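## Task

Trade places between the small yellow sponge on a shelf in the recessed shelving unit at the aisle's far end and the small cardboard box on the desk. The box must finish on the sponge's original shelf and the sponge on the desk. Neither may be toppled or left leaning, and neither may count as placed only because the robot is still holding it.

## Robot and tools

ROBOT. A Hello Robot Stretch 3 with a single arm. It has a two-wheel base (0.33 m long, 0.34 m wide) that can only drive straight or spin in place, about a point 0.05 m behind its front edge. A lift rides up a mast, and a telescoping arm sticks out to the robot's RIGHT side. To move the gripper forward or back you drive the base. At the end of the arm is a wrist (yaw, pitch, roll) and a two-finger gripper. Cameras: head_camera (896x504) and nav_camera (fisheye, 672x504) both sit on the pan/tilt head. wrist_camera (644x364) rides on the gripper. Occasionally a loose object gets nudged by something external.

FRAMES. Base frame: origin on the floor between the drive wheels, x forward, y left, z up. hand_pose is reported in this frame, at the point where the closed fingertips meet. Odometry frame is the base frame as it was at scene start. Heading is in radians, left positive, from -3.142 to 3.142.

execute_actions. Argument "actions" is a list run in order. An empty list just returns the current state and images. Each action is {"robot": ..., "steps": n, "until": ...}. steps is 1 to 450 control steps at 30 per second; leaving it out means 1. {"steps": n} by itself only waits. "robot" takes one of three forms: one command object; {"stop": true}, which brakes everything and clears the queue; or a list of up to 8 commands run one after another. A list may include {"pause_s": s} with s up to 15 seconds. A command object holds some of these:
- "base": exactly one key. {"translate_m": d} is a relative drive of d metres from where the base is when the command begins, forward positive, |d| at most 1. {"rotate_rad": a} is a relative spin of a radians, counter-clockwise (left) positive, |a| at most 3.2.
- "joints": absolute targets, named individually; joints you leave out keep their old target. lift_m 0 to 1.1 (arm height on the mast). arm_m 0 to 0.52 (extension). wrist_yaw_rad -1.345 to 4.42 (0 points along the arm, positive swings toward the front, 3.0 folds over the base). wrist_pitch_rad -1.57 to 0.451 (negative tips fingers down). wrist_roll_rad -2.911 to 2.911. gripper_m -0.089 to 0.179 (bigger is wider; the real fingertip gap is 0.007 m smaller nearly shut, 0.025 m smaller fully open). head_pan_rad -3.953 to 1.73 (0 ahead, positive left, -1.57 looks along the arm). head_tilt_rad -1.53 to 0.419 (negative down).
- "contact_limits": {"arm_m": e}, e being motor effort in percent (1 to 100) at which the arm halts; it applies until arm_m's next command.
Base and joint motions begin together and keep running across later calls. A new command takes over immediately and discards any older queue. In a list, the next command begins only once the previous one ended "done" (or "off_target" for base or gripper); otherwise the rest is dropped.
"until" stops an action early. {"robot": {"status": "ended"}} fires once nothing reads "moving" and the queue is not "running". Field conditions look like {"robot": {"lift_m": [">", 0.3], "base_status": ["!=", "moving"]}}, comparing numbers as printed. {"any": {"status": "ended"}} fires when any one motion or the queue finishes. An invalid call or out-of-range number rejects the whole call.

RESULTS. Each result is one snapshot plus one image per camera. base_status shows progress, like moving (translate_m +0.12 of +0.30). joint_goals and joint_status list targets and states. Status words: moving, done, off_target (stopped short, may keep pushing), contact_stop (lift or arm pushed against something and went slack), time_out, stopped, not_commanded, torque_fault (a wrist servo shut off for 10 s; wait with steps). The line "robot: refusals= queue= queue_left=" tracks refusals and the queue. Lines starting "refused:", "dropped:" or "replaced:" explain what went wrong. "robot.on_its_own" appears when the robot changed a goal itself, a joint is slack or off, or the base is tilted. Other lines: measured_speeds; motor_effort (percent, with peak in brackets; biased and noisy); lidar_m (12 distances in 30-degree sectors, 1st straight ahead, going counter-clockwise; 4th left, 7th behind, 10th right; plane at 0.17 m); wrist_depth_mm and head_depth_mm (7x7 grids of median depth); base_odometry, turned_by_wheels, turned_by_imu; base_tilt in degrees (forward/right positive).

zoom_image. {"camera": one of head_camera, nav_camera, wrist_camera, "region": [x0, y0, x1, y1]}. The region is in pixels of that camera's most recent image, origin top-left, at most 504x504. It returns a closer, more detailed look.

finished_scene. {"scene": n}, n being the current scene number. It ends the scene for good and reports success. Only call it once every motion has stopped and both objects rest on their own.

PRACTICAL RULES.
- Stow the arm (lift_m under 0.30, arm_m under 0.03, wrist_yaw_rad over 2.54) for fast driving (0.30 m/s, 1.9 rad/s). Otherwise the base is capped at 0.10 m/s and 0.63 rad/s. Folded, the wrist sweeps a 0.28 m radius when spinning; an unfolded, level gripper reaches beyond that.
- Fold or unfold the wrist only with lift_m between 0.32 and 0.95, wrist_pitch_rad -0.4 and roll near 0. If yaw goes below -0.4, keep pitch at -0.5 or lower.
- Gripping: command gripper_m below the object's width. Releasing: command at least 0.02 above where the fingers first touched it. Readings and "done" do not confirm a grasp, so check the cameras. Squeezing too hard triggers a stall guard that can let the item slip.
- Tipping: pushing into something rigid with the gripper above about 0.45 m, pushing again after a contact_stop, or driving while holding or hooking a fixed object can tip the robot. Snagging furniture also can, especially when reversing. If base_tilt shows a lean, back off in small steps, free the gripper, and drop lift_m to about 0.2 if needed.
- Avoid drops, slams, hard hits and long hard pushes; a wrist torque fault is penalised too. Time passes while you reason, so keep moves purposeful and brief.

Each tool is called after ">>>" by a JSON object that holds its "name" and its "arguments", one argument or row to a line.

## Session

>>> {"name": "execute_actions", "arguments": {
  "actions": []
}}

Scene clock: 0.00 s.
robot.base_odometry: x=+0.000 y=+0.000 heading=+0.000 (m, m, rad; robot's odometry frame)
robot.turned_by_wheels: +0.000 (rad since the last result)
robot.turned_by_imu: +0.000 (rad since the last result)
robot.base_tilt: forward=+1.6 right=-0.9 (deg)
robot.lidar_m: 0.94 1.56 2.83 2.33 1.62 1.63 1.43 0.96 0.90 0.93 1.21 1.13
robot.head_depth_mm: 2007 2671 1844 1671 1504 1380 1270 / 1765 994 938 897 893 882 880 / 929 924 919 918 916 912 910 / 976 965 963 955 955 951 948 / 1702 1010 1006 1000 997 996 992 / 1773 1057 1054 1047 1042 1041 1034 / 1921 2457 2212 2220 2176 2199 1964
robot.base_status: not_commanded
robot.joint_positions: lift_m=+0.367 arm_m=-0.002 wrist_yaw_rad=+2.862 wrist_pitch_rad=-0.607 wrist_roll_rad=-0.006 gripper_m=+0.037 head_pan_rad=+0.017 head_tilt_rad=+0.007
robot.joint_goals: lift_m=+0.367 arm_m=-0.002 wrist_yaw_rad=+2.862 wrist_pitch_rad=-0.607 wrist_roll_rad=-0.006 gripper_m=+0.037 head_pan_rad=+0.017 head_tilt_rad=+0.007
robot.joint_status: lift_m=not_commanded arm_m=not_commanded wrist_yaw_rad=not_commanded wrist_pitch_rad=not_commanded wrist_roll_rad=not_commanded gripper_m=not_commanded head_pan_rad=not_commanded head_tilt_rad=not_commanded
robot.measured_speeds: translate_m=+0.000 rotate_rad=+0.000 lift_m=+0.000 arm_m=+0.000 wrist_yaw_rad=+0.000 wrist_pitch_rad=+0.000 wrist_roll_rad=+0.000 head_pan_rad=+0.000 head_tilt_rad=+0.000
robot: refusals=0 queue=idle queue_left=0
robot.motor_effort: left_wheel=+0 right_wheel=-1 lift_m=+26 arm_m=+0 wrist_yaw_rad=+0 wrist_pitch_rad=+5 wrist_roll_rad=+0 gripper_m=+0 head_pan_rad=-1 head_tilt_rad=+1 (%)
robot.hand_pose: x=+0.0330 y=+0.0460 z=+0.3399 quat_wxyz=(+0.303, +0.696, +0.116, +0.641) (m; robot's base frame)
robot.wrist_depth_mm: - - - - - - - / - 965 959 988 - - - / 748 804 793 799 805 807 828 / 649 - 663 701 681 694 699 / 572 567 591 588 590 595 599 / 510 519 - 513 519 520 519 / - - - 462 459 471 472
pictures: head_camera (sideways: a quarter turn clockwise sets it upright), nav_camera (sideways: a quarter turn counterclockwise sets it upright), wrist_camera
Images, in order (width x height): head_camera 896x504, nav_camera 672x504, wrist_camera 644x364.

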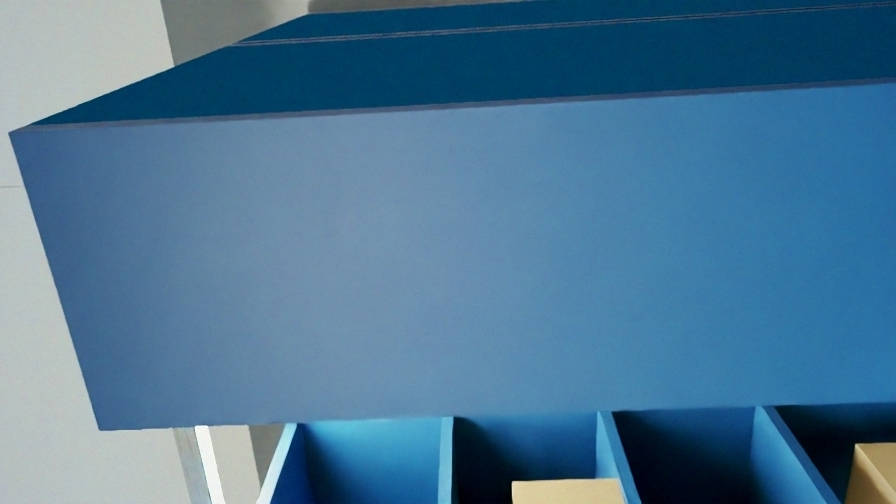

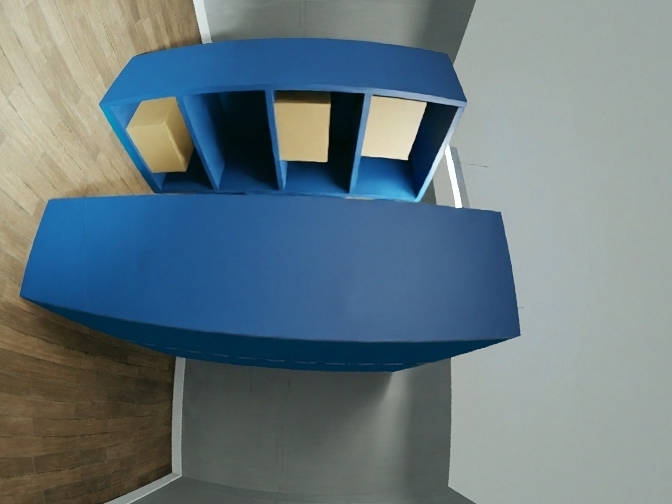

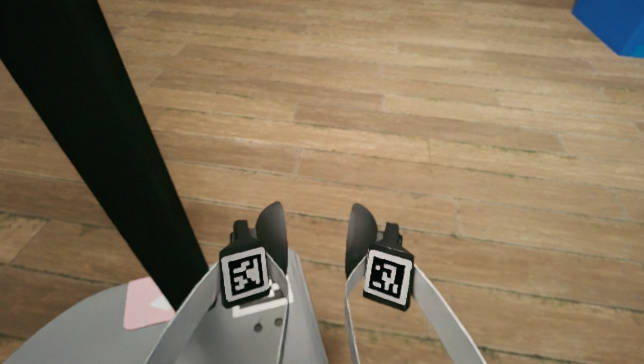

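>>> {"name": "execute_actions", "arguments": {
  "actions": [
    {"robot":{"joints":{"head_pan_rad":1.5,"head_tilt_rad":-0.5}},"steps":100,"until":{"robot":{"status":"ended"}}}
  ]
}}

>>> {"name": "execute_actions", "arguments": {
  "actions": [
    {"robot":{"joints":{"head_pan_rad":-1.3}},"steps":100,"until":{"robot":{"status":"ended"}}}
  ]
}}

>>> {"name": "execute_actions", "arguments": {
  "actions": [
    {"robot":{"joints":{"head_pan_rad":-3.1}},"steps":100,"until":{"robot":{"status":"ended"}}}
  ]
}}

Scene clock: 3.47 s.
robot.base_odometry: x=+0.000 y=+0.000 heading=+0.000 (m, m, rad; robot's odometry frame)
robot.turned_by_wheels: +0.000 (rad since the last result)
robot.turned_by_imu: -0.001 (rad since the last result)
robot.base_tilt: forward=+1.9 right=-1.1 (deg)
robot.lidar_m: 0.94 1.56 2.82 2.34 1.62 1.63 1.43 0.96 0.90 0.94 1.21 1.12
robot.head_depth_mm: 2434 2588 2822 2931 2164 1710 1413 / 2499 2686 2891 2956 2160 1715 1413 / 2543 2754 2989 2997 2185 1718 1418 / 2641 2831 3057 2999 2184 1717 1418 / 2700 2919 3188 3024 2202 1733 1421 / 2807 3031 3273 3046 2214 1731 1430 / 2847 3075 3358 3053 2219 1737 1432
robot.base_status: not_commanded
robot.joint_positions: lift_m=+0.367 arm_m=-0.002 wrist_yaw_rad=+2.862 wrist_pitch_rad=-0.607 wrist_roll_rad=-0.006 gripper_m=+0.037 head_pan_rad=+1.493 head_tilt_rad=-0.493
robot.joint_goals: lift_m=+0.367 arm_m=-0.002 wrist_yaw_rad=+2.862 wrist_pitch_rad=-0.607 wrist_roll_rad=-0.006 gripper_m=+0.037 head_pan_rad=+1.500 head_tilt_rad=-0.500
robot.joint_status: lift_m=not_commanded arm_m=not_commanded wrist_yaw_rad=not_commanded wrist_pitch_rad=not_commanded wrist_roll_rad=not_commanded gripper_m=not_commanded head_pan_rad=done head_tilt_rad=done
robot.measured_speeds: translate_m=+0.000 rotate_rad=+0.000 lift_m=+0.000 arm_m=+0.000 wrist_yaw_rad=+0.000 wrist_pitch_rad=+0.000 wrist_roll_rad=+0.000 head_pan_rad=+0.000 head_tilt_rad=+0.000
robot: refusals=0 queue=done queue_left=0
robot.motor_effort: left_wheel=-1(0) right_wheel=-1(1) lift_m=+26(27) arm_m=+0(0) wrist_yaw_rad=+0(0) wrist_pitch_rad=+5(5) wrist_roll_rad=+0(0) gripper_m=+0(0) head_pan_rad=+5(49) head_tilt_rad=-2(23) (%)
robot.hand_pose: x=+0.0330 y=+0.0460 z=+0.3399 quat_wxyz=(+0.303, +0.696, +0.116, +0.641) (m; robot's base frame)
robot.wrist_depth_mm: - - - - - - - / - 955 988 973 - - - / 739 802 779 802 822 819 831 / 648 - 676 680 683 693 698 / 569 553 591 583 598 595 602 / 508 513 - 509 527 521 531 / - - - 460 458 465 464
pictures: head_camera (sideways: a quarter turn clockwise sets it upright), nav_camera (sideways: a quarter turn counterclockwise sets it upright), wrist_camera
Images, in order (width x height): head_camera 896x504, nav_camera 672x504, wrist_camera 644x364.

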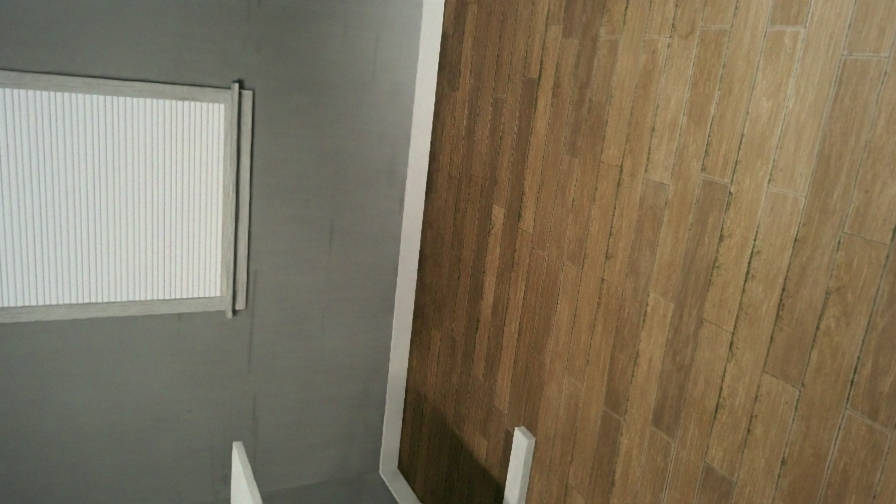

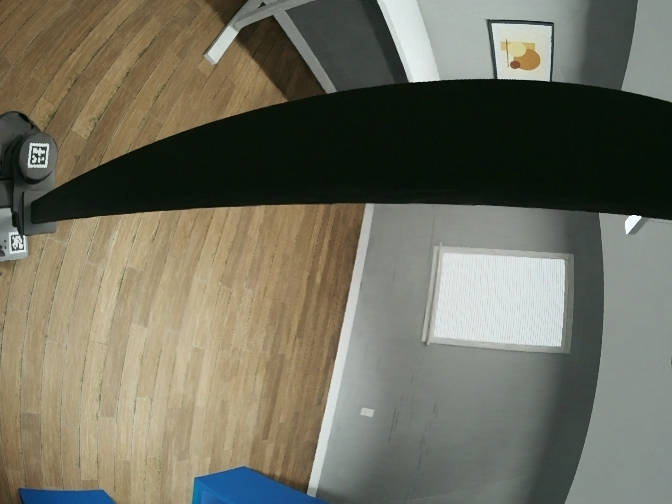

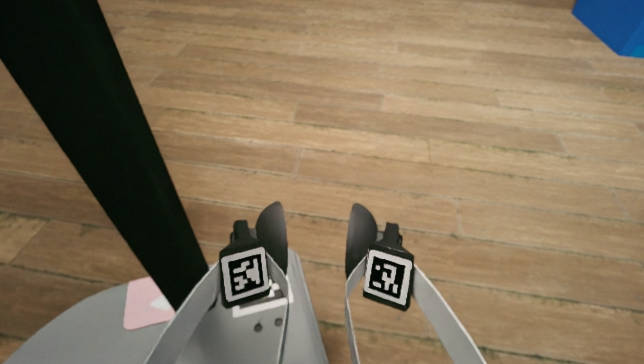

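Scene clock: 5.27 s.
robot.base_odometry: x=+0.000 y=+0.000 heading=+0.000 (m, m, rad; robot's odometry frame)
robot.turned_by_wheels: +0.000 (rad since the last result)
robot.turned_by_imu: +0.000 (rad since the last result)
robot.base_tilt: forward=+2.0 right=-1.0 (deg)
robot.lidar_m: 0.94 1.56 2.83 2.33 1.62 1.63 1.42 0.96 0.90 0.93 1.21 1.13
robot.head_depth_mm: 821 872 933 1000 1085 1179 1291 / 870 927 995 1079 1167 1288 1359 / 925 990 1066 1164 1272 1403 1413 / 985 1065 1154 1262 1397 1556 1427 / 1060 1148 1257 1382 1548 1657 1427 / 1142 1245 1369 1530 1724 1729 1433 / 1234 1366 1511 1702 1944 1737 1435
robot.base_status: not_commanded
robot.joint_positions: lift_m=+0.367 arm_m=-0.002 wrist_yaw_rad=+2.862 wrist_pitch_rad=-0.607 wrist_roll_rad=-0.006 gripper_m=+0.037 head_pan_rad=-1.293 head_tilt_rad=-0.494
robot.joint_goals: lift_m=+0.367 arm_m=-0.002 wrist_yaw_rad=+2.862 wrist_pitch_rad=-0.607 wrist_roll_rad=-0.006 gripper_m=+0.037 head_pan_rad=-1.300 head_tilt_rad=-0.500
robot.joint_status: lift_m=not_commanded arm_m=not_commanded wrist_yaw_rad=not_commanded wrist_pitch_rad=not_commanded wrist_roll_rad=not_commanded gripper_m=not_commanded head_pan_rad=done head_tilt_rad=done
robot.measured_speeds: translate_m=+0.000 rotate_rad=+0.000 lift_m=+0.000 arm_m=+0.000 wrist_yaw_rad=+0.000 wrist_pitch_rad=+0.000 wrist_roll_rad=+0.000 head_pan_rad=+0.000 head_tilt_rad=+0.000
robot: refusals=0 queue=done queue_left=0
robot.motor_effort: left_wheel=+0(0) right_wheel=-1(1) lift_m=+27(27) arm_m=+0(0) wrist_yaw_rad=+0(1) wrist_pitch_rad=+5(5) wrist_roll_rad=-1(1) gripper_m=+0(1) head_pan_rad=-5(48) head_tilt_rad=-2(2) (%)
robot.hand_pose: x=+0.0330 y=+0.0460 z=+0.3399 quat_wxyz=(+0.303, +0.696, +0.116, +0.641) (m; robot's base frame)
robot.wrist_depth_mm: - - - - - - - / - 960 982 998 - - - / 750 798 801 815 821 814 835 / 658 - 673 674 686 690 702 / 565 559 597 588 594 600 591 / 507 511 - 517 521 521 527 / - - - 458 463 467 463
pictures: head_camera (sideways: a quarter turn clockwise sets it upright), nav_camera (sideways: a quarter turn counterclockwise sets it upright), wrist_camera
Images, in order (width x height): head_camera 896x504, nav_camera 672x504, wrist_camera 644x364.

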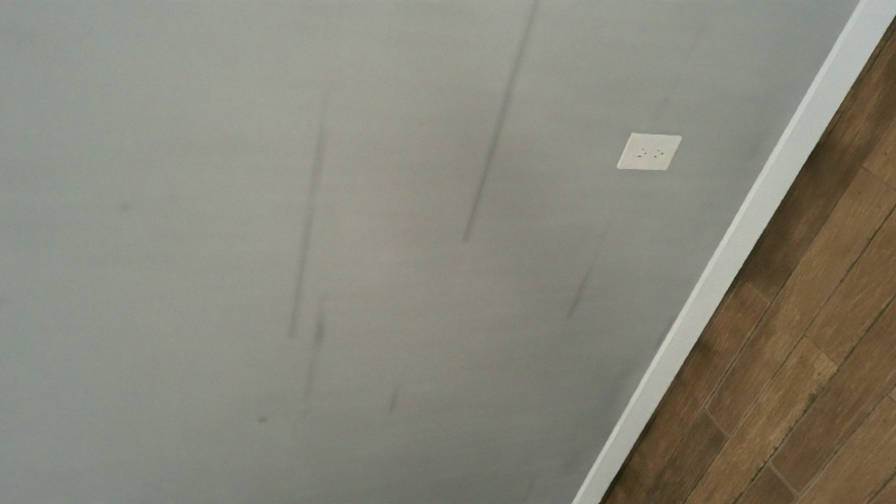

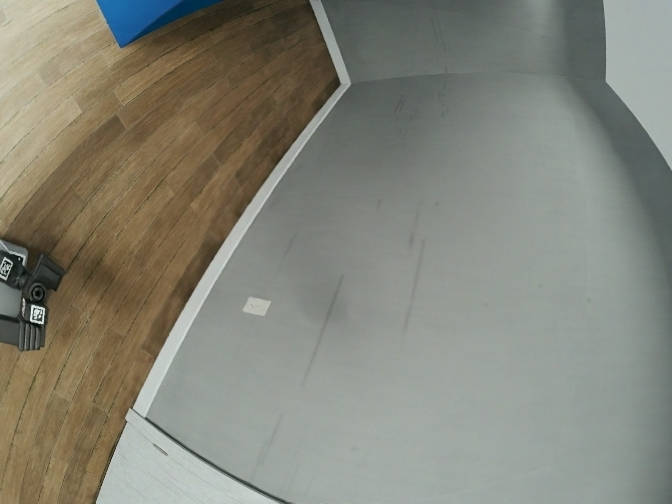

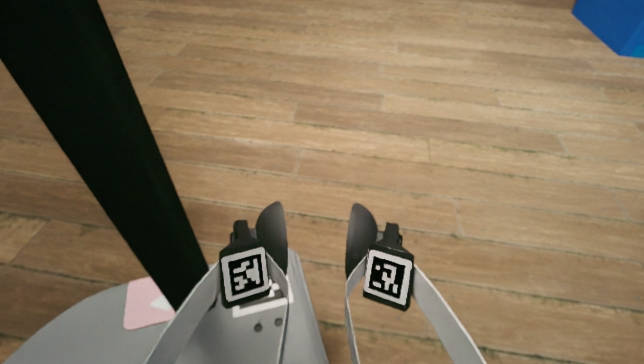

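Scene clock: 6.67 s.
robot.base_odometry: x=+0.000 y=+0.000 heading=+0.000 (m, m, rad; robot's odometry frame)
robot.turned_by_wheels: +0.000 (rad since the last result)
robot.turned_by_imu: +0.000 (rad since the last result)
robot.base_tilt: forward=+1.8 right=-1.0 (deg)
robot.lidar_m: 0.94 1.55 2.83 2.33 1.62 1.63 1.43 0.95 0.90 0.93 1.21 1.12
robot.head_depth_mm: 1692 1808 1949 2109 2162 1705 1418 / 1757 1889 2038 2221 2161 1711 1408 / 1829 1975 2132 2312 2178 1710 1414 / 1892 2029 2180 2384 2191 1727 1426 / 1676 1758 1867 1991 2034 1722 1422 / 1432 1494 1571 1654 1742 1683 1426 / 1249 1295 1326 1378 1457 1518 1433
robot.base_status: not_commanded
robot.joint_positions: lift_m=+0.367 arm_m=-0.002 wrist_yaw_rad=+2.862 wrist_pitch_rad=-0.607 wrist_roll_rad=-0.006 gripper_m=+0.037 head_pan_rad=-3.093 head_tilt_rad=-0.494
robot.joint_goals: lift_m=+0.367 arm_m=-0.002 wrist_yaw_rad=+2.862 wrist_pitch_rad=-0.607 wrist_roll_rad=-0.006 gripper_m=+0.037 head_pan_rad=-3.100 head_tilt_rad=-0.500
robot.joint_status: lift_m=not_commanded arm_m=not_commanded wrist_yaw_rad=not_commanded wrist_pitch_rad=not_commanded wrist_roll_rad=not_commanded gripper_m=not_commanded head_pan_rad=done head_tilt_rad=done
robot.measured_speeds: translate_m=+0.000 rotate_rad=+0.000 lift_m=+0.000 arm_m=+0.000 wrist_yaw_rad=+0.000 wrist_pitch_rad=+0.000 wrist_roll_rad=+0.000 head_pan_rad=+0.000 head_tilt_rad=+0.000
robot: refusals=0 queue=done queue_left=0
robot.motor_effort: left_wheel=+0(0) right_wheel=-1(1) lift_m=+27(26) arm_m=+0(0) wrist_yaw_rad=+0(0) wrist_pitch_rad=+5(5) wrist_roll_rad=+0(1) gripper_m=+0(0) head_pan_rad=-4(47) head_tilt_rad=-2(2) (%)
robot.hand_pose: x=+0.0330 y=+0.0460 z=+0.3399 quat_wxyz=(+0.303, +0.696, +0.116, +0.641) (m; robot's base frame)
robot.wrist_depth_mm: - - - - - - - / - 969 981 996 - - - / 746 796 793 796 852 840 827 / 650 - 671 685 683 698 693 / 571 554 596 593 586 588 593 / 507 521 - 518 517 514 525 / - - - 461 458 468 476
pictures: head_camera (sideways: a quarter turn clockwise sets it upright), nav_camera (sideways: a quarter turn counterclockwise sets it upright), wrist_camera
Images, in order (width x height): head_camera 896x504, nav_camera 672x504, wrist_camera 644x364.

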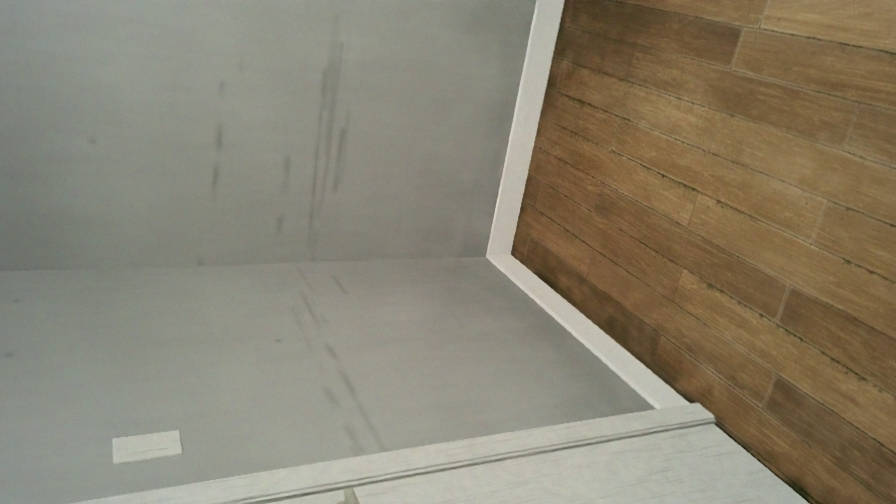

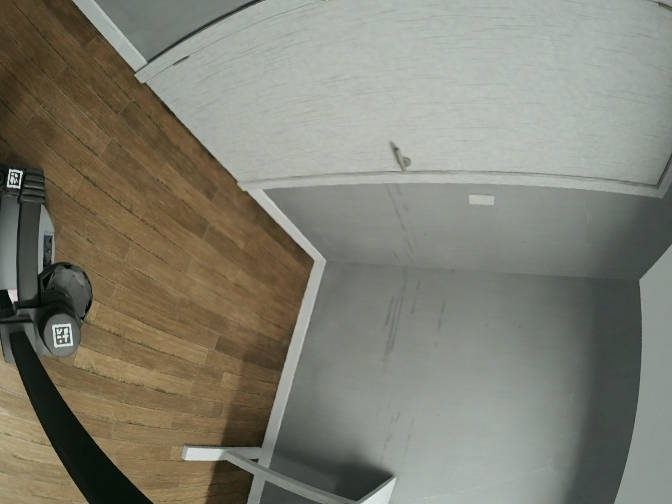

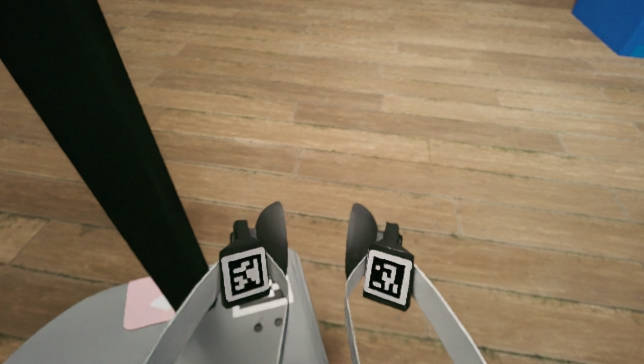

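>>> {"name": "execute_actions", "arguments": {
  "actions": [
    {"robot":{"base":{"rotate_rad":1.0},"joints":{"head_pan_rad":1.3,"head_tilt_rad":-0.5,"lift_m":0.27}},"steps":200,"until":{"robot":{"status":"ended"}}}
  ]
}}

>>> {"name": "execute_actions", "arguments": {
  "actions": [
    {"robot":{"joints":{"head_pan_rad":-0.2,"head_tilt_rad":-0.4}},"steps":200,"until":{"robot":{"status":"ended"}}}
  ]
}}

Scene clock: 12.13 s.
robot.base_odometry: x=+0.000 y=+0.000 heading=+1.000 (m, m, rad; robot's odometry frame)
robot.turned_by_wheels: +1.000 (rad since the last result)
robot.turned_by_imu: +0.988 (rad since the last result)
robot.base_tilt: forward=+1.9 right=-0.9 (deg)
robot.lidar_m: 2.83 2.86 2.14 1.62 1.52 0.98 0.90 0.93 1.16 1.55 0.94 1.56
robot.head_depth_mm: 2297 2387 2735 2905 2162 1700 1409 / 2149 2301 2587 2760 2163 1708 1413 / 2051 2176 2400 2612 2173 1717 1418 / 1971 2092 2267 2475 2162 1715 1421 / 1863 1978 1668 2309 2040 1715 1420 / 1807 1900 2030 2230 2202 1732 1425 / 1716 1828 1953 2100 2181 1738 1426
robot.base_status: done (rotate_rad +0.9999 of +1.0000)
robot.joint_positions: lift_m=+0.270 arm_m=-0.002 wrist_yaw_rad=+2.862 wrist_pitch_rad=-0.607 wrist_roll_rad=-0.006 gripper_m=+0.037 head_pan_rad=+1.293 head_tilt_rad=-0.494
robot.joint_goals: lift_m=+0.270 arm_m=-0.002 wrist_yaw_rad=+2.862 wrist_pitch_rad=-0.607 wrist_roll_rad=-0.006 gripper_m=+0.037 head_pan_rad=+1.300 head_tilt_rad=-0.500
robot.joint_status: lift_m=done arm_m=not_commanded wrist_yaw_rad=not_commanded wrist_pitch_rad=not_commanded wrist_roll_rad=not_commanded gripper_m=not_commanded head_pan_rad=done head_tilt_rad=done
robot.measured_speeds: translate_m=+0.000 rotate_rad=+0.000 lift_m=+0.000 arm_m=+0.000 wrist_yaw_rad=+0.000 wrist_pitch_rad=+0.000 wrist_roll_rad=+0.000 head_pan_rad=+0.000 head_tilt_rad=+0.000
robot: refusals=0 queue=done queue_left=0
robot.motor_effort: left_wheel=-2(9) right_wheel=+1(3) lift_m=+23(26) arm_m=-1(1) wrist_yaw_rad=+0(0) wrist_pitch_rad=+5(5) wrist_roll_rad=+0(0) gripper_m=+1(0) head_pan_rad=+3(49) head_tilt_rad=-2(1) (%)
robot.hand_pose: x=+0.0330 y=+0.0459 z=+0.2429 quat_wxyz=(+0.303, +0.696, +0.116, +0.641) (m; robot's base frame)
robot.wrist_depth_mm: - - 990 - - - - / - 750 776 797 813 797 823 / 604 640 635 638 634 666 678 / 519 - 531 542 533 536 560 / 473 - - 478 480 480 480 / - - - 418 419 419 423 / - - - - 368 376 375
pictures: head_camera (sideways: a quarter turn clockwise sets it upright), nav_camera (sideways: a quarter turn counterclockwise sets it upright), wrist_camera
Images, in order (width x height): head_camera 896x504, nav_camera 672x504, wrist_camera 644x364.

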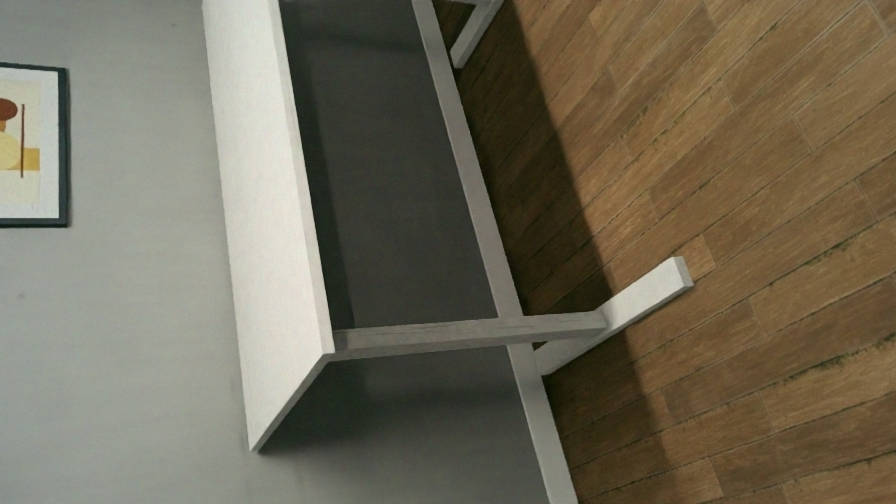

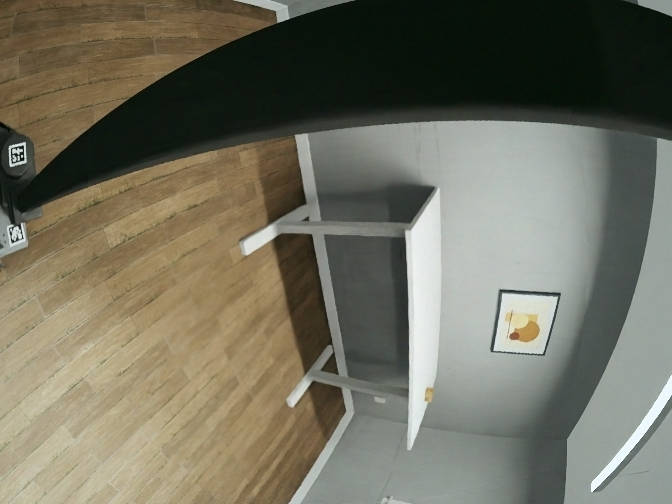

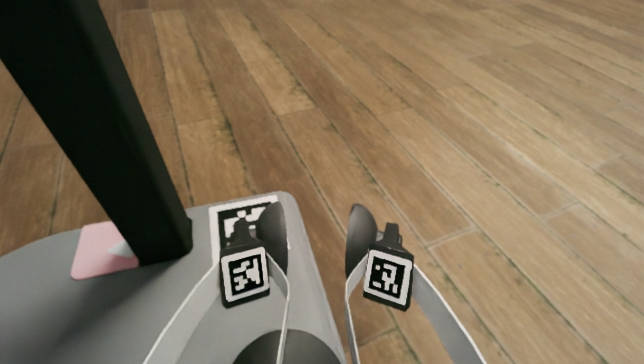

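Scene clock: 13.40 s.
robot.base_odometry: x=+0.000 y=+0.000 heading=+1.000 (m, m, rad; robot's odometry frame)
robot.turned_by_wheels: +0.000 (rad since the last result)
robot.turned_by_imu: +0.000 (rad since the last result)
robot.base_tilt: forward=+1.9 right=-1.0 (deg)
robot.lidar_m: 2.82 2.85 2.14 1.62 1.51 0.98 0.90 0.93 1.16 1.55 0.93 1.56
robot.head_depth_mm: 1352 1516 1574 2103 1975 1879 1510 / 1461 1532 1605 1698 1835 1858 1516 / 2782 2956 3122 2047 2190 1877 1518 / 2765 2909 3087 3267 2512 1887 1525 / 2649 2820 2969 3168 2525 1903 1531 / 2565 2716 2895 3081 2544 1905 1537 / 2468 2595 2763 2921 2535 1919 1543
robot.base_status: done (rotate_rad +0.9999 of +1.0000)
robot.joint_positions: lift_m=+0.270 arm_m=-0.002 wrist_yaw_rad=+2.862 wrist_pitch_rad=-0.607 wrist_roll_rad=-0.006 gripper_m=+0.037 head_pan_rad=-0.193 head_tilt_rad=-0.409
robot.joint_goals: lift_m=+0.270 arm_m=-0.002 wrist_yaw_rad=+2.862 wrist_pitch_rad=-0.607 wrist_roll_rad=-0.006 gripper_m=+0.037 head_pan_rad=-0.200 head_tilt_rad=-0.400
robot.joint_status: lift_m=done arm_m=not_commanded wrist_yaw_rad=not_commanded wrist_pitch_rad=not_commanded wrist_roll_rad=not_commanded gripper_m=not_commanded head_pan_rad=done head_tilt_rad=done
robot.measured_speeds: translate_m=+0.000 rotate_rad=+0.000 lift_m=+0.000 arm_m=+0.000 wrist_yaw_rad=+0.000 wrist_pitch_rad=+0.000 wrist_roll_rad=+0.000 head_pan_rad=+0.000 head_tilt_rad=+0.000
robot: refusals=0 queue=done queue_left=0
robot.motor_effort: left_wheel=-2(2) right_wheel=+1(0) lift_m=+23(23) arm_m=+0(0) wrist_yaw_rad=+0(1) wrist_pitch_rad=+5(5) wrist_roll_rad=+0(1) gripper_m=+1(0) head_pan_rad=-3(46) head_tilt_rad=+3(10) (%)
robot.hand_pose: x=+0.0330 y=+0.0459 z=+0.2429 quat_wxyz=(+0.303, +0.696, +0.116, +0.641) (m; robot's base frame)
robot.wrist_depth_mm: - 990 993 - - - - / - 785 768 793 806 813 840 / 606 637 634 654 656 669 668 / 519 - 537 552 556 552 566 / 463 - - 479 479 480 484 / - - - 410 417 414 420 / - - - - 369 374 375
pictures: head_camera (sideways: a quarter turn clockwise sets it upright), nav_camera (sideways: a quarter turn counterclockwise sets it upright), wrist_camera
Images, in order (width x height): head_camera 896x504, nav_camera 672x504, wrist_camera 644x364.

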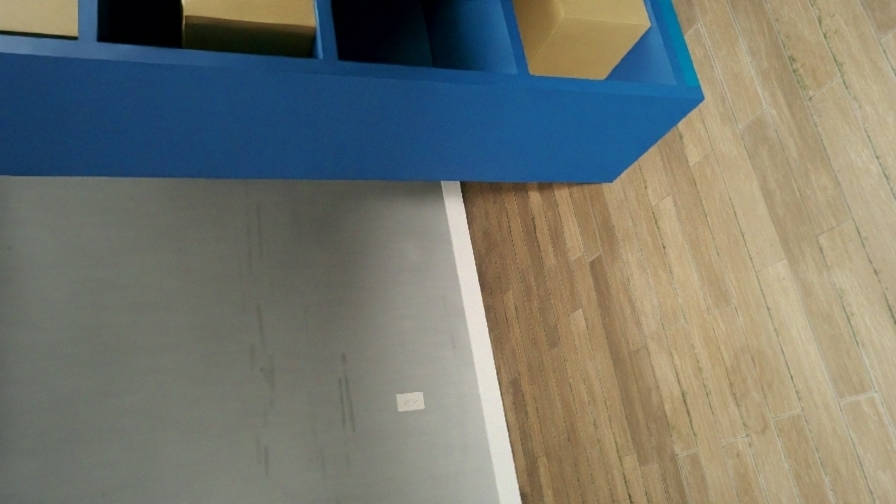

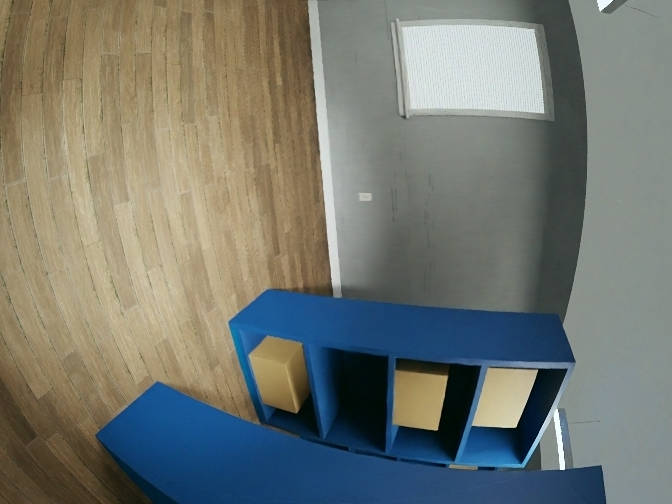

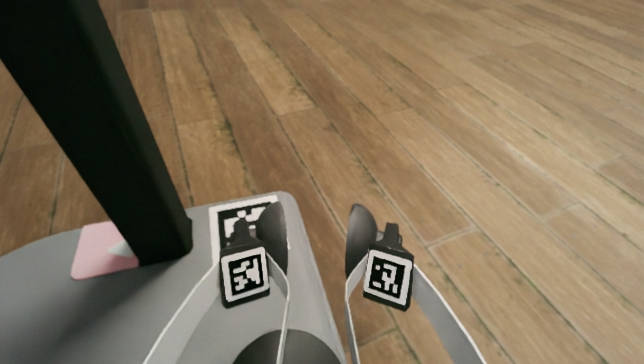

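>>> {"name": "execute_actions", "arguments": {
  "actions": [
    {"robot":[{"base":{"rotate_rad":1.65},"joints":{"head_pan_rad":-1.57,"head_tilt_rad":-0.6}},{"base":{"translate_m":1.0}},{"base":{"rotate_rad":1.62}},{"joints":{"lift_m":0.85,"wrist_pitch_rad":-0.4}},{"joints":{"wrist_yaw_rad":0,"gripper_m":0.17}}],"steps":450,"until":{"robot":{"status":"ended"}}},
    {"steps":300,"until":{"robot":{"status":"ended"}}}
  ]
}}

Scene clock: 36.37 s.
robot.base_odometry: x=-0.881 y=+0.472 heading=-2.014 (m, m, rad; robot's odometry frame)
robot.turned_by_wheels: +3.270 (rad since the last result)
robot.turned_by_imu: +3.233 (rad since the last result)
robot.base_tilt: forward=+1.8 right=-0.9 (deg)
robot.lidar_m: 0.94 0.98 1.37 1.91 1.98 2.88 2.77 1.40 0.72 0.97 1.02 1.01
robot.head_depth_mm: 851 930 1028 1150 1300 1457 1373 / 844 924 1018 1137 1286 1449 1353 / 838 918 1009 1124 1271 1435 - / 831 910 1004 1113 1258 1423 - / 826 902 993 1107 1246 1420 1327 / 820 896 985 1096 1231 1389 1330 / 815 886 978 1081 1218 1383 1337
robot.base_status: done (rotate_rad +1.6199 of +1.6200)
robot.joint_positions: lift_m=+0.850 arm_m=-0.002 wrist_yaw_rad=+0.002 wrist_pitch_rad=-0.421 wrist_roll_rad=-0.006 gripper_m=+0.170 head_pan_rad=-1.563 head_tilt_rad=-0.593
robot.joint_goals: lift_m=+0.850 arm_m=-0.002 wrist_yaw_rad=+0.000 wrist_pitch_rad=-0.400 wrist_roll_rad=-0.006 gripper_m=+0.170 head_pan_rad=-1.570 head_tilt_rad=-0.600
robot.joint_status: lift_m=done arm_m=not_commanded wrist_yaw_rad=done wrist_pitch_rad=done wrist_roll_rad=not_commanded gripper_m=done head_pan_rad=done head_tilt_rad=done
robot.measured_speeds: translate_m=+0.000 rotate_rad=+0.000 lift_m=+0.000 arm_m=+0.000 wrist_yaw_rad=+0.000 wrist_pitch_rad=+0.000 wrist_roll_rad=+0.000 head_pan_rad=+0.000 head_tilt_rad=+0.000
robot: refusals=0 queue=done queue_left=0
robot.motor_effort: left_wheel=-2(8) right_wheel=+1(6) lift_m=+30(33) arm_m=-1(1) wrist_yaw_rad=-2(2) wrist_pitch_rad=+10(9) wrist_roll_rad=-1(0) gripper_m=+0(82) head_pan_rad=-3(47) head_tilt_rad=-2(13) (%)
robot.hand_pose: x=-0.0211 y=-0.3673 z=+0.8619 quat_wxyz=(+0.694, +0.149, -0.689, -0.147) (m; robot's base frame)
robot.wrist_depth_mm: 654 674 676 661 675 672 695 / 705 722 739 725 724 736 742 / 777 803 778 799 804 799 818 / 867 870 881 883 897 879 923 / 994 955 - - - - 963 / - - - - - - 502 / 972 - - - - - 572
pictures: head_camera (sideways: a quarter turn clockwise sets it upright), nav_camera (sideways: a quarter turn counterclockwise sets it upright), wrist_camera
Images, in order (width x height): head_camera 896x504, nav_camera 672x504, wrist_camera 644x364.

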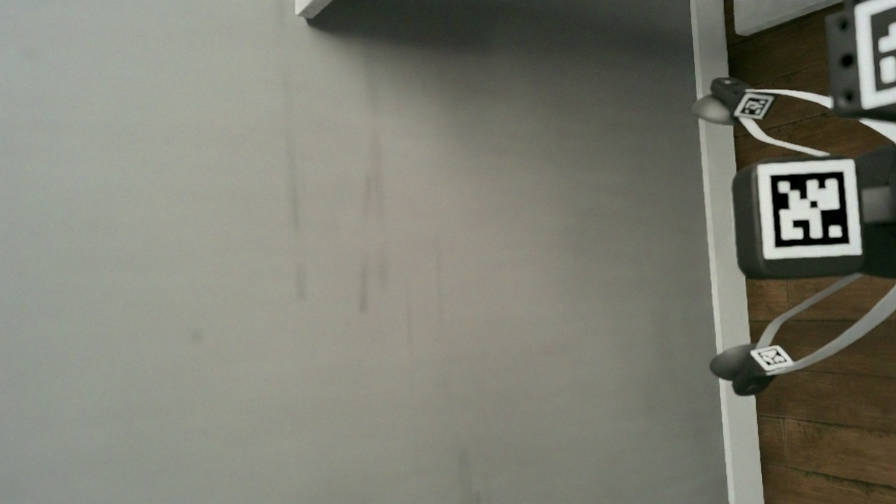

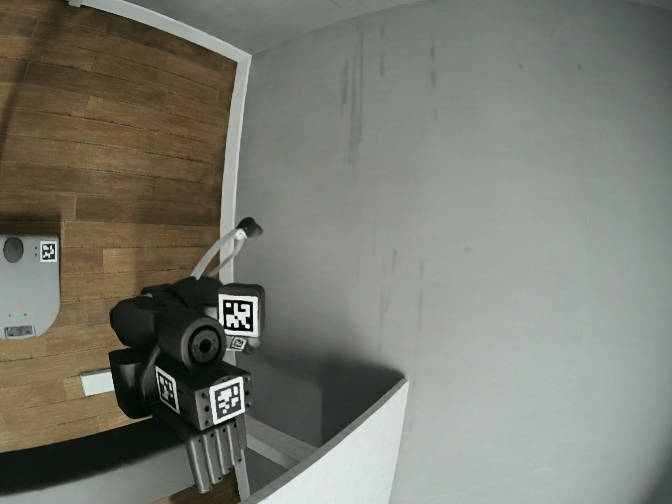

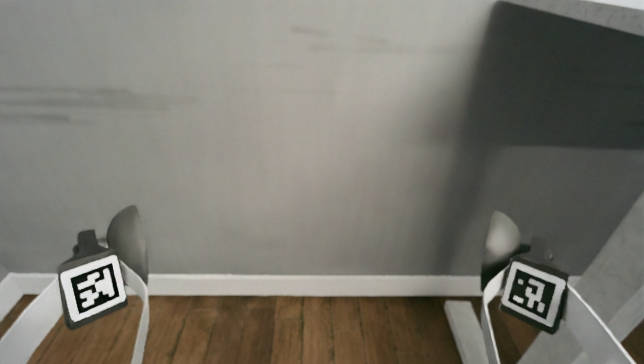

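>>> {"name": "execute_actions", "arguments": {
  "actions": [
    {"robot":[{"base":{"rotate_rad":0.04},"joints":{"lift_m":0.95,"head_tilt_rad":-0.8,"head_pan_rad":-1.8,"gripper_m":0.179}},{"base":{"translate_m":-0.8}}],"steps":450,"until":{"robot":{"status":"ended"}}}
  ]
}}

Scene clock: 49.63 s.
robot.base_odometry: x=-0.568 y=+1.208 heading=-1.974 (m, m, rad; robot's odometry frame)
robot.turned_by_wheels: +0.040 (rad since the last result)
robot.turned_by_imu: +0.031 (rad since the last result)
robot.base_tilt: forward=+1.9 right=-1.1 (deg)
robot.lidar_m: 1.74 1.83 1.99 1.94 2.02 2.04 1.98 1.05 0.98 0.96 0.57 1.40
robot.head_depth_mm: 947 793 605 - - - 1159 / 920 794 605 - - - - / 896 793 606 - - - 1162 / 871 797 607 511 - - - / 850 794 607 526 - - - / 831 798 607 526 - 347 322 / 809 797 606 491 411 354 315
robot.base_status: done (translate_m -0.8000 of -0.8000)
robot.joint_positions: lift_m=+0.950 arm_m=-0.002 wrist_yaw_rad=+0.002 wrist_pitch_rad=-0.417 wrist_roll_rad=-0.006 gripper_m=+0.179 head_pan_rad=-1.793 head_tilt_rad=-0.790
robot.joint_goals: lift_m=+0.950 arm_m=-0.002 wrist_yaw_rad=+0.000 wrist_pitch_rad=-0.400 wrist_roll_rad=-0.006 gripper_m=+0.179 head_pan_rad=-1.800 head_tilt_rad=-0.800
robot.joint_status: lift_m=done arm_m=not_commanded wrist_yaw_rad=done wrist_pitch_rad=done wrist_roll_rad=not_commanded gripper_m=done head_pan_rad=done head_tilt_rad=done
robot.measured_speeds: translate_m=+0.000 rotate_rad=+0.000 lift_m=+0.000 arm_m=+0.000 wrist_yaw_rad=+0.000 wrist_pitch_rad=+0.000 wrist_roll_rad=+0.000 head_pan_rad=+0.000 head_tilt_rad=+0.000
robot: refusals=0 queue=done queue_left=0
robot.motor_effort: left_wheel=-2(6) right_wheel=+0(4) lift_m=+30(32) arm_m=-1(1) wrist_yaw_rad=-2(4) wrist_pitch_rad=+8(10) wrist_roll_rad=-1(1) gripper_m=+0(49) head_pan_rad=-4(24) head_tilt_rad=-4(17) (%)
robot.hand_pose: x=-0.0210 y=-0.3677 z=+0.9627 quat_wxyz=(+0.694, +0.148, -0.689, -0.146) (m; robot's base frame)
robot.wrist_depth_mm: 656 625 639 637 627 636 642 / 418 420 430 443 453 468 486 / 294 299 305 310 317 322 329 / 228 231 235 238 243 245 251 / 195 190 191 193 195 202 202 / - 160 162 163 164 161 168 / 136 138 139 141 142 142 143
pictures: head_camera (sideways: a quarter turn clockwise sets it upright), nav_camera (sideways: a quarter turn counterclockwise sets it upright), wrist_camera
Images, in order (width x height): head_camera 896x504, nav_camera 672x504, wrist_camera 644x364.

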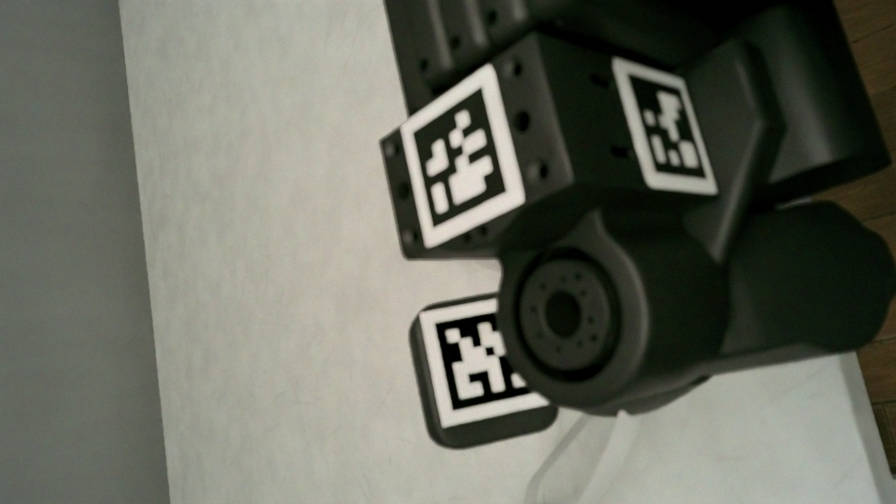

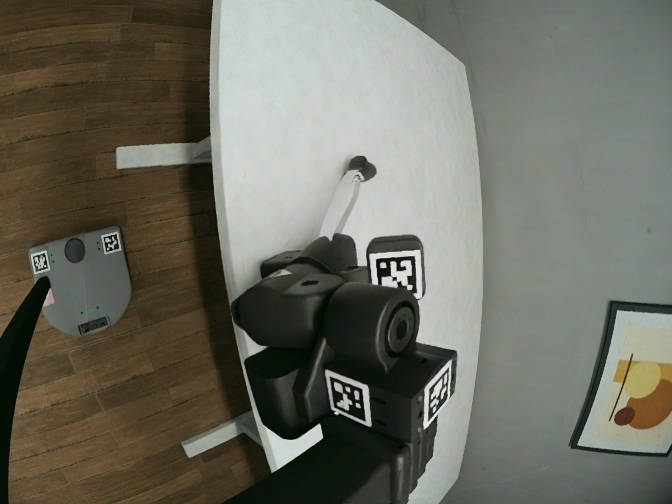

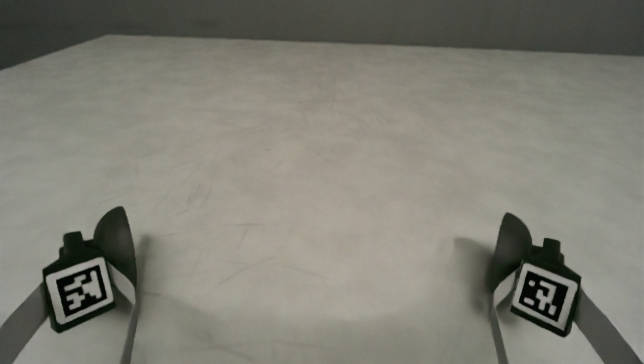

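>>> {"name": "execute_actions", "arguments": {
  "actions": [
    {"robot":{"base":{"translate_m":-0.4},"joints":{"lift_m":1.0,"head_tilt_rad":-0.7,"head_pan_rad":-2.2}},"steps":450,"until":{"robot":{"status":"ended"}}}
  ]
}}

Scene clock: 56.80 s.
robot.base_odometry: x=-0.411 y=+1.576 heading=-1.974 (m, m, rad; robot's odometry frame)
robot.turned_by_wheels: +0.000 (rad since the last result)
robot.turned_by_imu: -0.005 (rad since the last result)
robot.base_tilt: forward=+1.7 right=-1.0 (deg)
robot.lidar_m: 2.14 2.25 2.04 1.94 2.18 1.63 1.58 0.71 0.97 0.94 0.99 0.83
robot.head_depth_mm: 1350 1558 733 - - - 1222 / 1238 1373 - - - 363 1216 / 1144 1192 - - - - 1178 / 1058 1006 - - - - 325 / 986 1006 - - - - - / 920 969 779 - - - - / 867 921 819 - - - -
robot.base_status: done (translate_m -0.4000 of -0.4000)
robot.joint_positions: lift_m=+1.000 arm_m=-0.002 wrist_yaw_rad=+0.001 wrist_pitch_rad=-0.417 wrist_roll_rad=-0.006 gripper_m=+0.179 head_pan_rad=-2.193 head_tilt_rad=-0.705
robot.joint_goals: lift_m=+1.000 arm_m=-0.002 wrist_yaw_rad=+0.000 wrist_pitch_rad=-0.400 wrist_roll_rad=-0.006 gripper_m=+0.179 head_pan_rad=-2.200 head_tilt_rad=-0.700
robot.joint_status: lift_m=done arm_m=not_commanded wrist_yaw_rad=done wrist_pitch_rad=done wrist_roll_rad=not_commanded gripper_m=done head_pan_rad=done head_tilt_rad=done
robot.measured_speeds: translate_m=+0.000 rotate_rad=+0.000 lift_m=+0.000 arm_m=+0.000 wrist_yaw_rad=+0.000 wrist_pitch_rad=+0.000 wrist_roll_rad=+0.000 head_pan_rad=+0.000 head_tilt_rad=+0.000
robot: refusals=0 queue=done queue_left=0
robot.motor_effort: left_wheel=-1(6) right_wheel=+0(1) lift_m=+29(32) arm_m=-2(2) wrist_yaw_rad=-2(3) wrist_pitch_rad=+8(8) wrist_roll_rad=+0(0) gripper_m=+1(0) head_pan_rad=-4(29) head_tilt_rad=+1(10) (%)
robot.hand_pose: x=-0.0212 y=-0.3677 z=+1.0127 quat_wxyz=(+0.694, +0.148, -0.689, -0.146) (m; robot's base frame)
robot.wrist_depth_mm: 656 655 641 636 629 631 637 / 561 584 595 607 627 667 647 / 410 410 417 421 436 441 448 / 314 318 321 323 331 336 339 / 261 260 264 266 267 278 275 / - 219 223 224 226 224 230 / 183 190 191 192 195 195 196
pictures: head_camera (sideways: a quarter turn clockwise sets it upright), nav_camera (sideways: a quarter turn counterclockwise sets it upright), wrist_camera
Images, in order (width x height): head_camera 896x504, nav_camera 672x504, wrist_camera 644x364.

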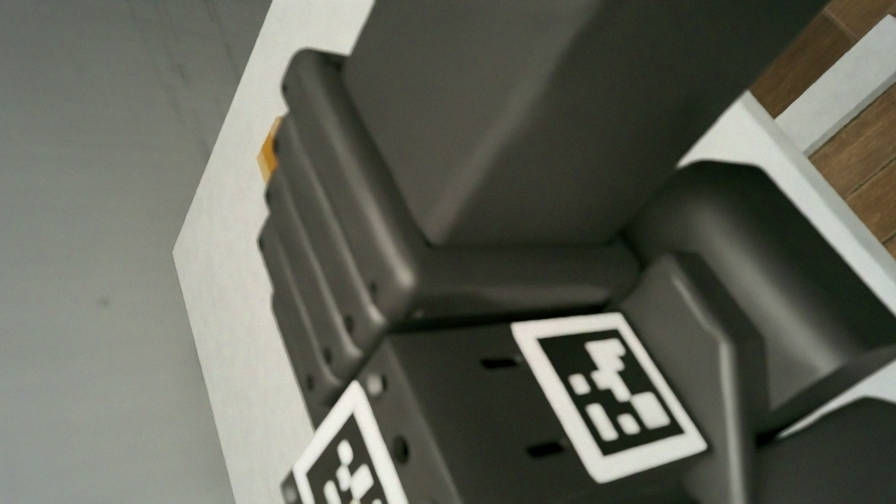

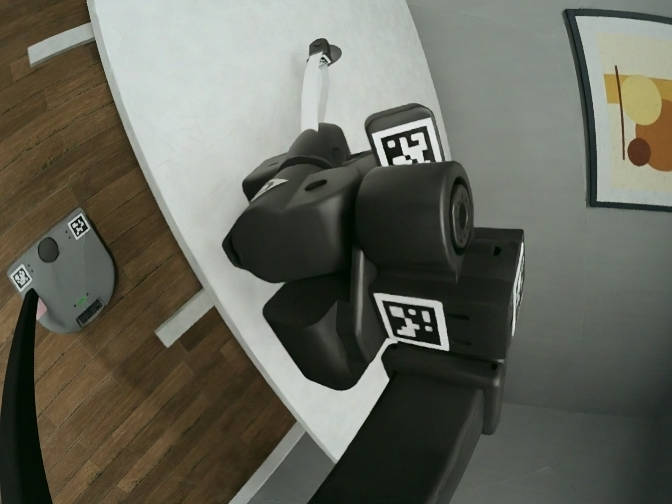

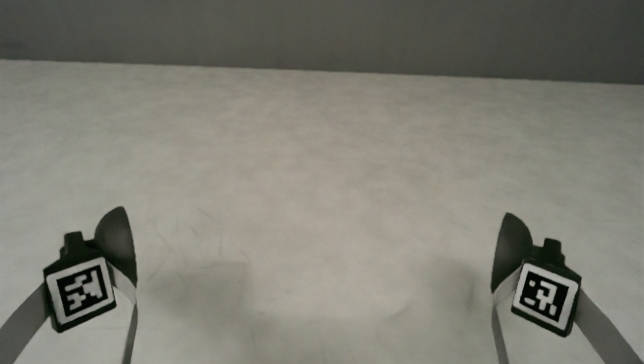

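>>> {"name": "execute_actions", "arguments": {
  "actions": [
    {"robot":[{"base":{"rotate_rad":-0.2},"joints":{"lift_m":1.05,"head_tilt_rad":-1.3,"head_pan_rad":-2.9}},{"base":{"translate_m":-0.35}}],"steps":450,"until":{"robot":{"status":"ended"}}}
  ]
}}

Scene clock: 66.27 s.
robot.base_odometry: x=-0.213 y=+1.864 heading=-2.174 (m, m, rad; robot's odometry frame)
robot.turned_by_wheels: -0.200 (rad since the last result)
robot.turned_by_imu: -0.203 (rad since the last result)
robot.base_tilt: forward=+1.6 right=-1.1 (deg)
robot.lidar_m: 2.36 2.51 2.11 1.88 2.18 1.37 1.23 1.24 1.12 0.57 1.01 1.15
robot.head_depth_mm: 1494 1546 1447 1364 1293 1196 1151 / 1490 1545 1442 1349 1276 1190 1148 / 1494 1541 1448 1354 1294 - 1148 / 1497 1530 1440 1350 - - 1142 / 1487 1530 1438 1344 1301 1179 1143 / 1492 1525 1427 1343 1254 1188 1135 / 1487 1520 1417 1332 1235 1195 1132
robot.base_status: done (translate_m -0.3500 of -0.3500)
robot.joint_positions: lift_m=+1.050 arm_m=-0.002 wrist_yaw_rad=+0.001 wrist_pitch_rad=-0.417 wrist_roll_rad=-0.006 gripper_m=+0.179 head_pan_rad=-2.893 head_tilt_rad=-1.284
robot.joint_goals: lift_m=+1.050 arm_m=-0.002 wrist_yaw_rad=+0.000 wrist_pitch_rad=-0.400 wrist_roll_rad=-0.006 gripper_m=+0.179 head_pan_rad=-2.900 head_tilt_rad=-1.300
robot.joint_status: lift_m=done arm_m=not_commanded wrist_yaw_rad=done wrist_pitch_rad=done wrist_roll_rad=not_commanded gripper_m=done head_pan_rad=done head_tilt_rad=done
robot.measured_speeds: translate_m=+0.000 rotate_rad=+0.000 lift_m=+0.000 arm_m=+0.000 wrist_yaw_rad=+0.000 wrist_pitch_rad=+0.000 wrist_roll_rad=+0.000 head_pan_rad=+0.000 head_tilt_rad=+0.000
robot: refusals=0 queue=done queue_left=0
robot.motor_effort: left_wheel=+2(5) right_wheel=-3(7) lift_m=+29(31) arm_m=-1(1) wrist_yaw_rad=-2(1) wrist_pitch_rad=+8(9) wrist_roll_rad=-1(0) gripper_m=+2(0) head_pan_rad=-4(39) head_tilt_rad=-6(29) (%)
robot.hand_pose: x=-0.0213 y=-0.3677 z=+1.0627 quat_wxyz=(+0.694, +0.147, -0.689, -0.146) (m; robot's base frame)
robot.wrist_depth_mm: 626 647 685 719 771 806 843 / 671 699 723 741 836 871 952 / 505 515 521 542 556 962 - / 399 403 409 343 424 - - / 336 334 334 336 338 360 - / - 278 279 284 287 286 - / 233 242 243 245 247 249 249
pictures: head_camera (sideways: a quarter turn clockwise sets it upright), nav_camera (sideways: a quarter turn counterclockwise sets it upright), wrist_camera
Images, in order (width x height): head_camera 896x504, nav_camera 672x504, wrist_camera 644x364.

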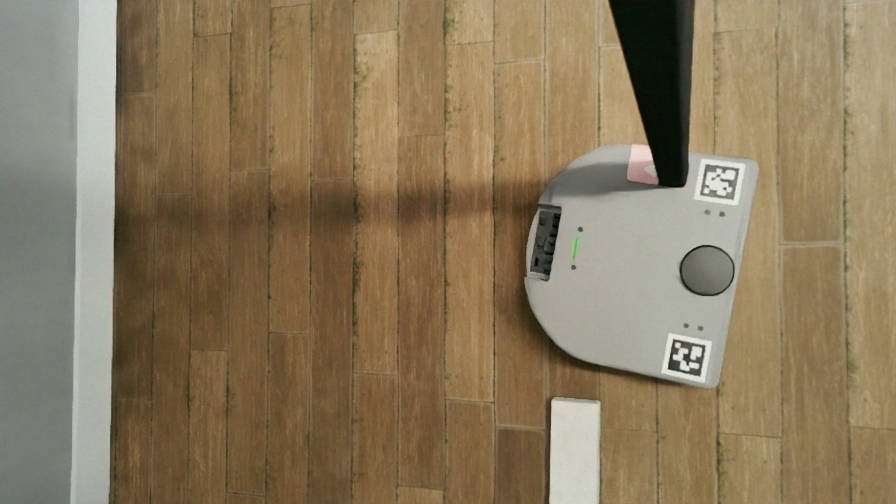

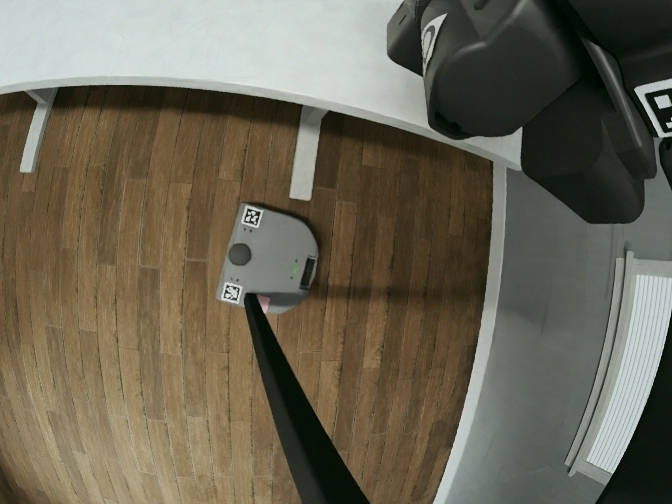

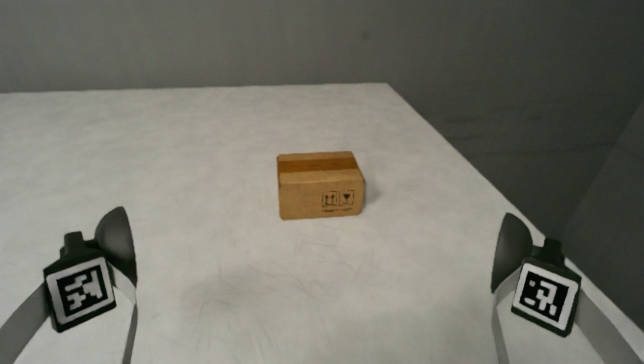

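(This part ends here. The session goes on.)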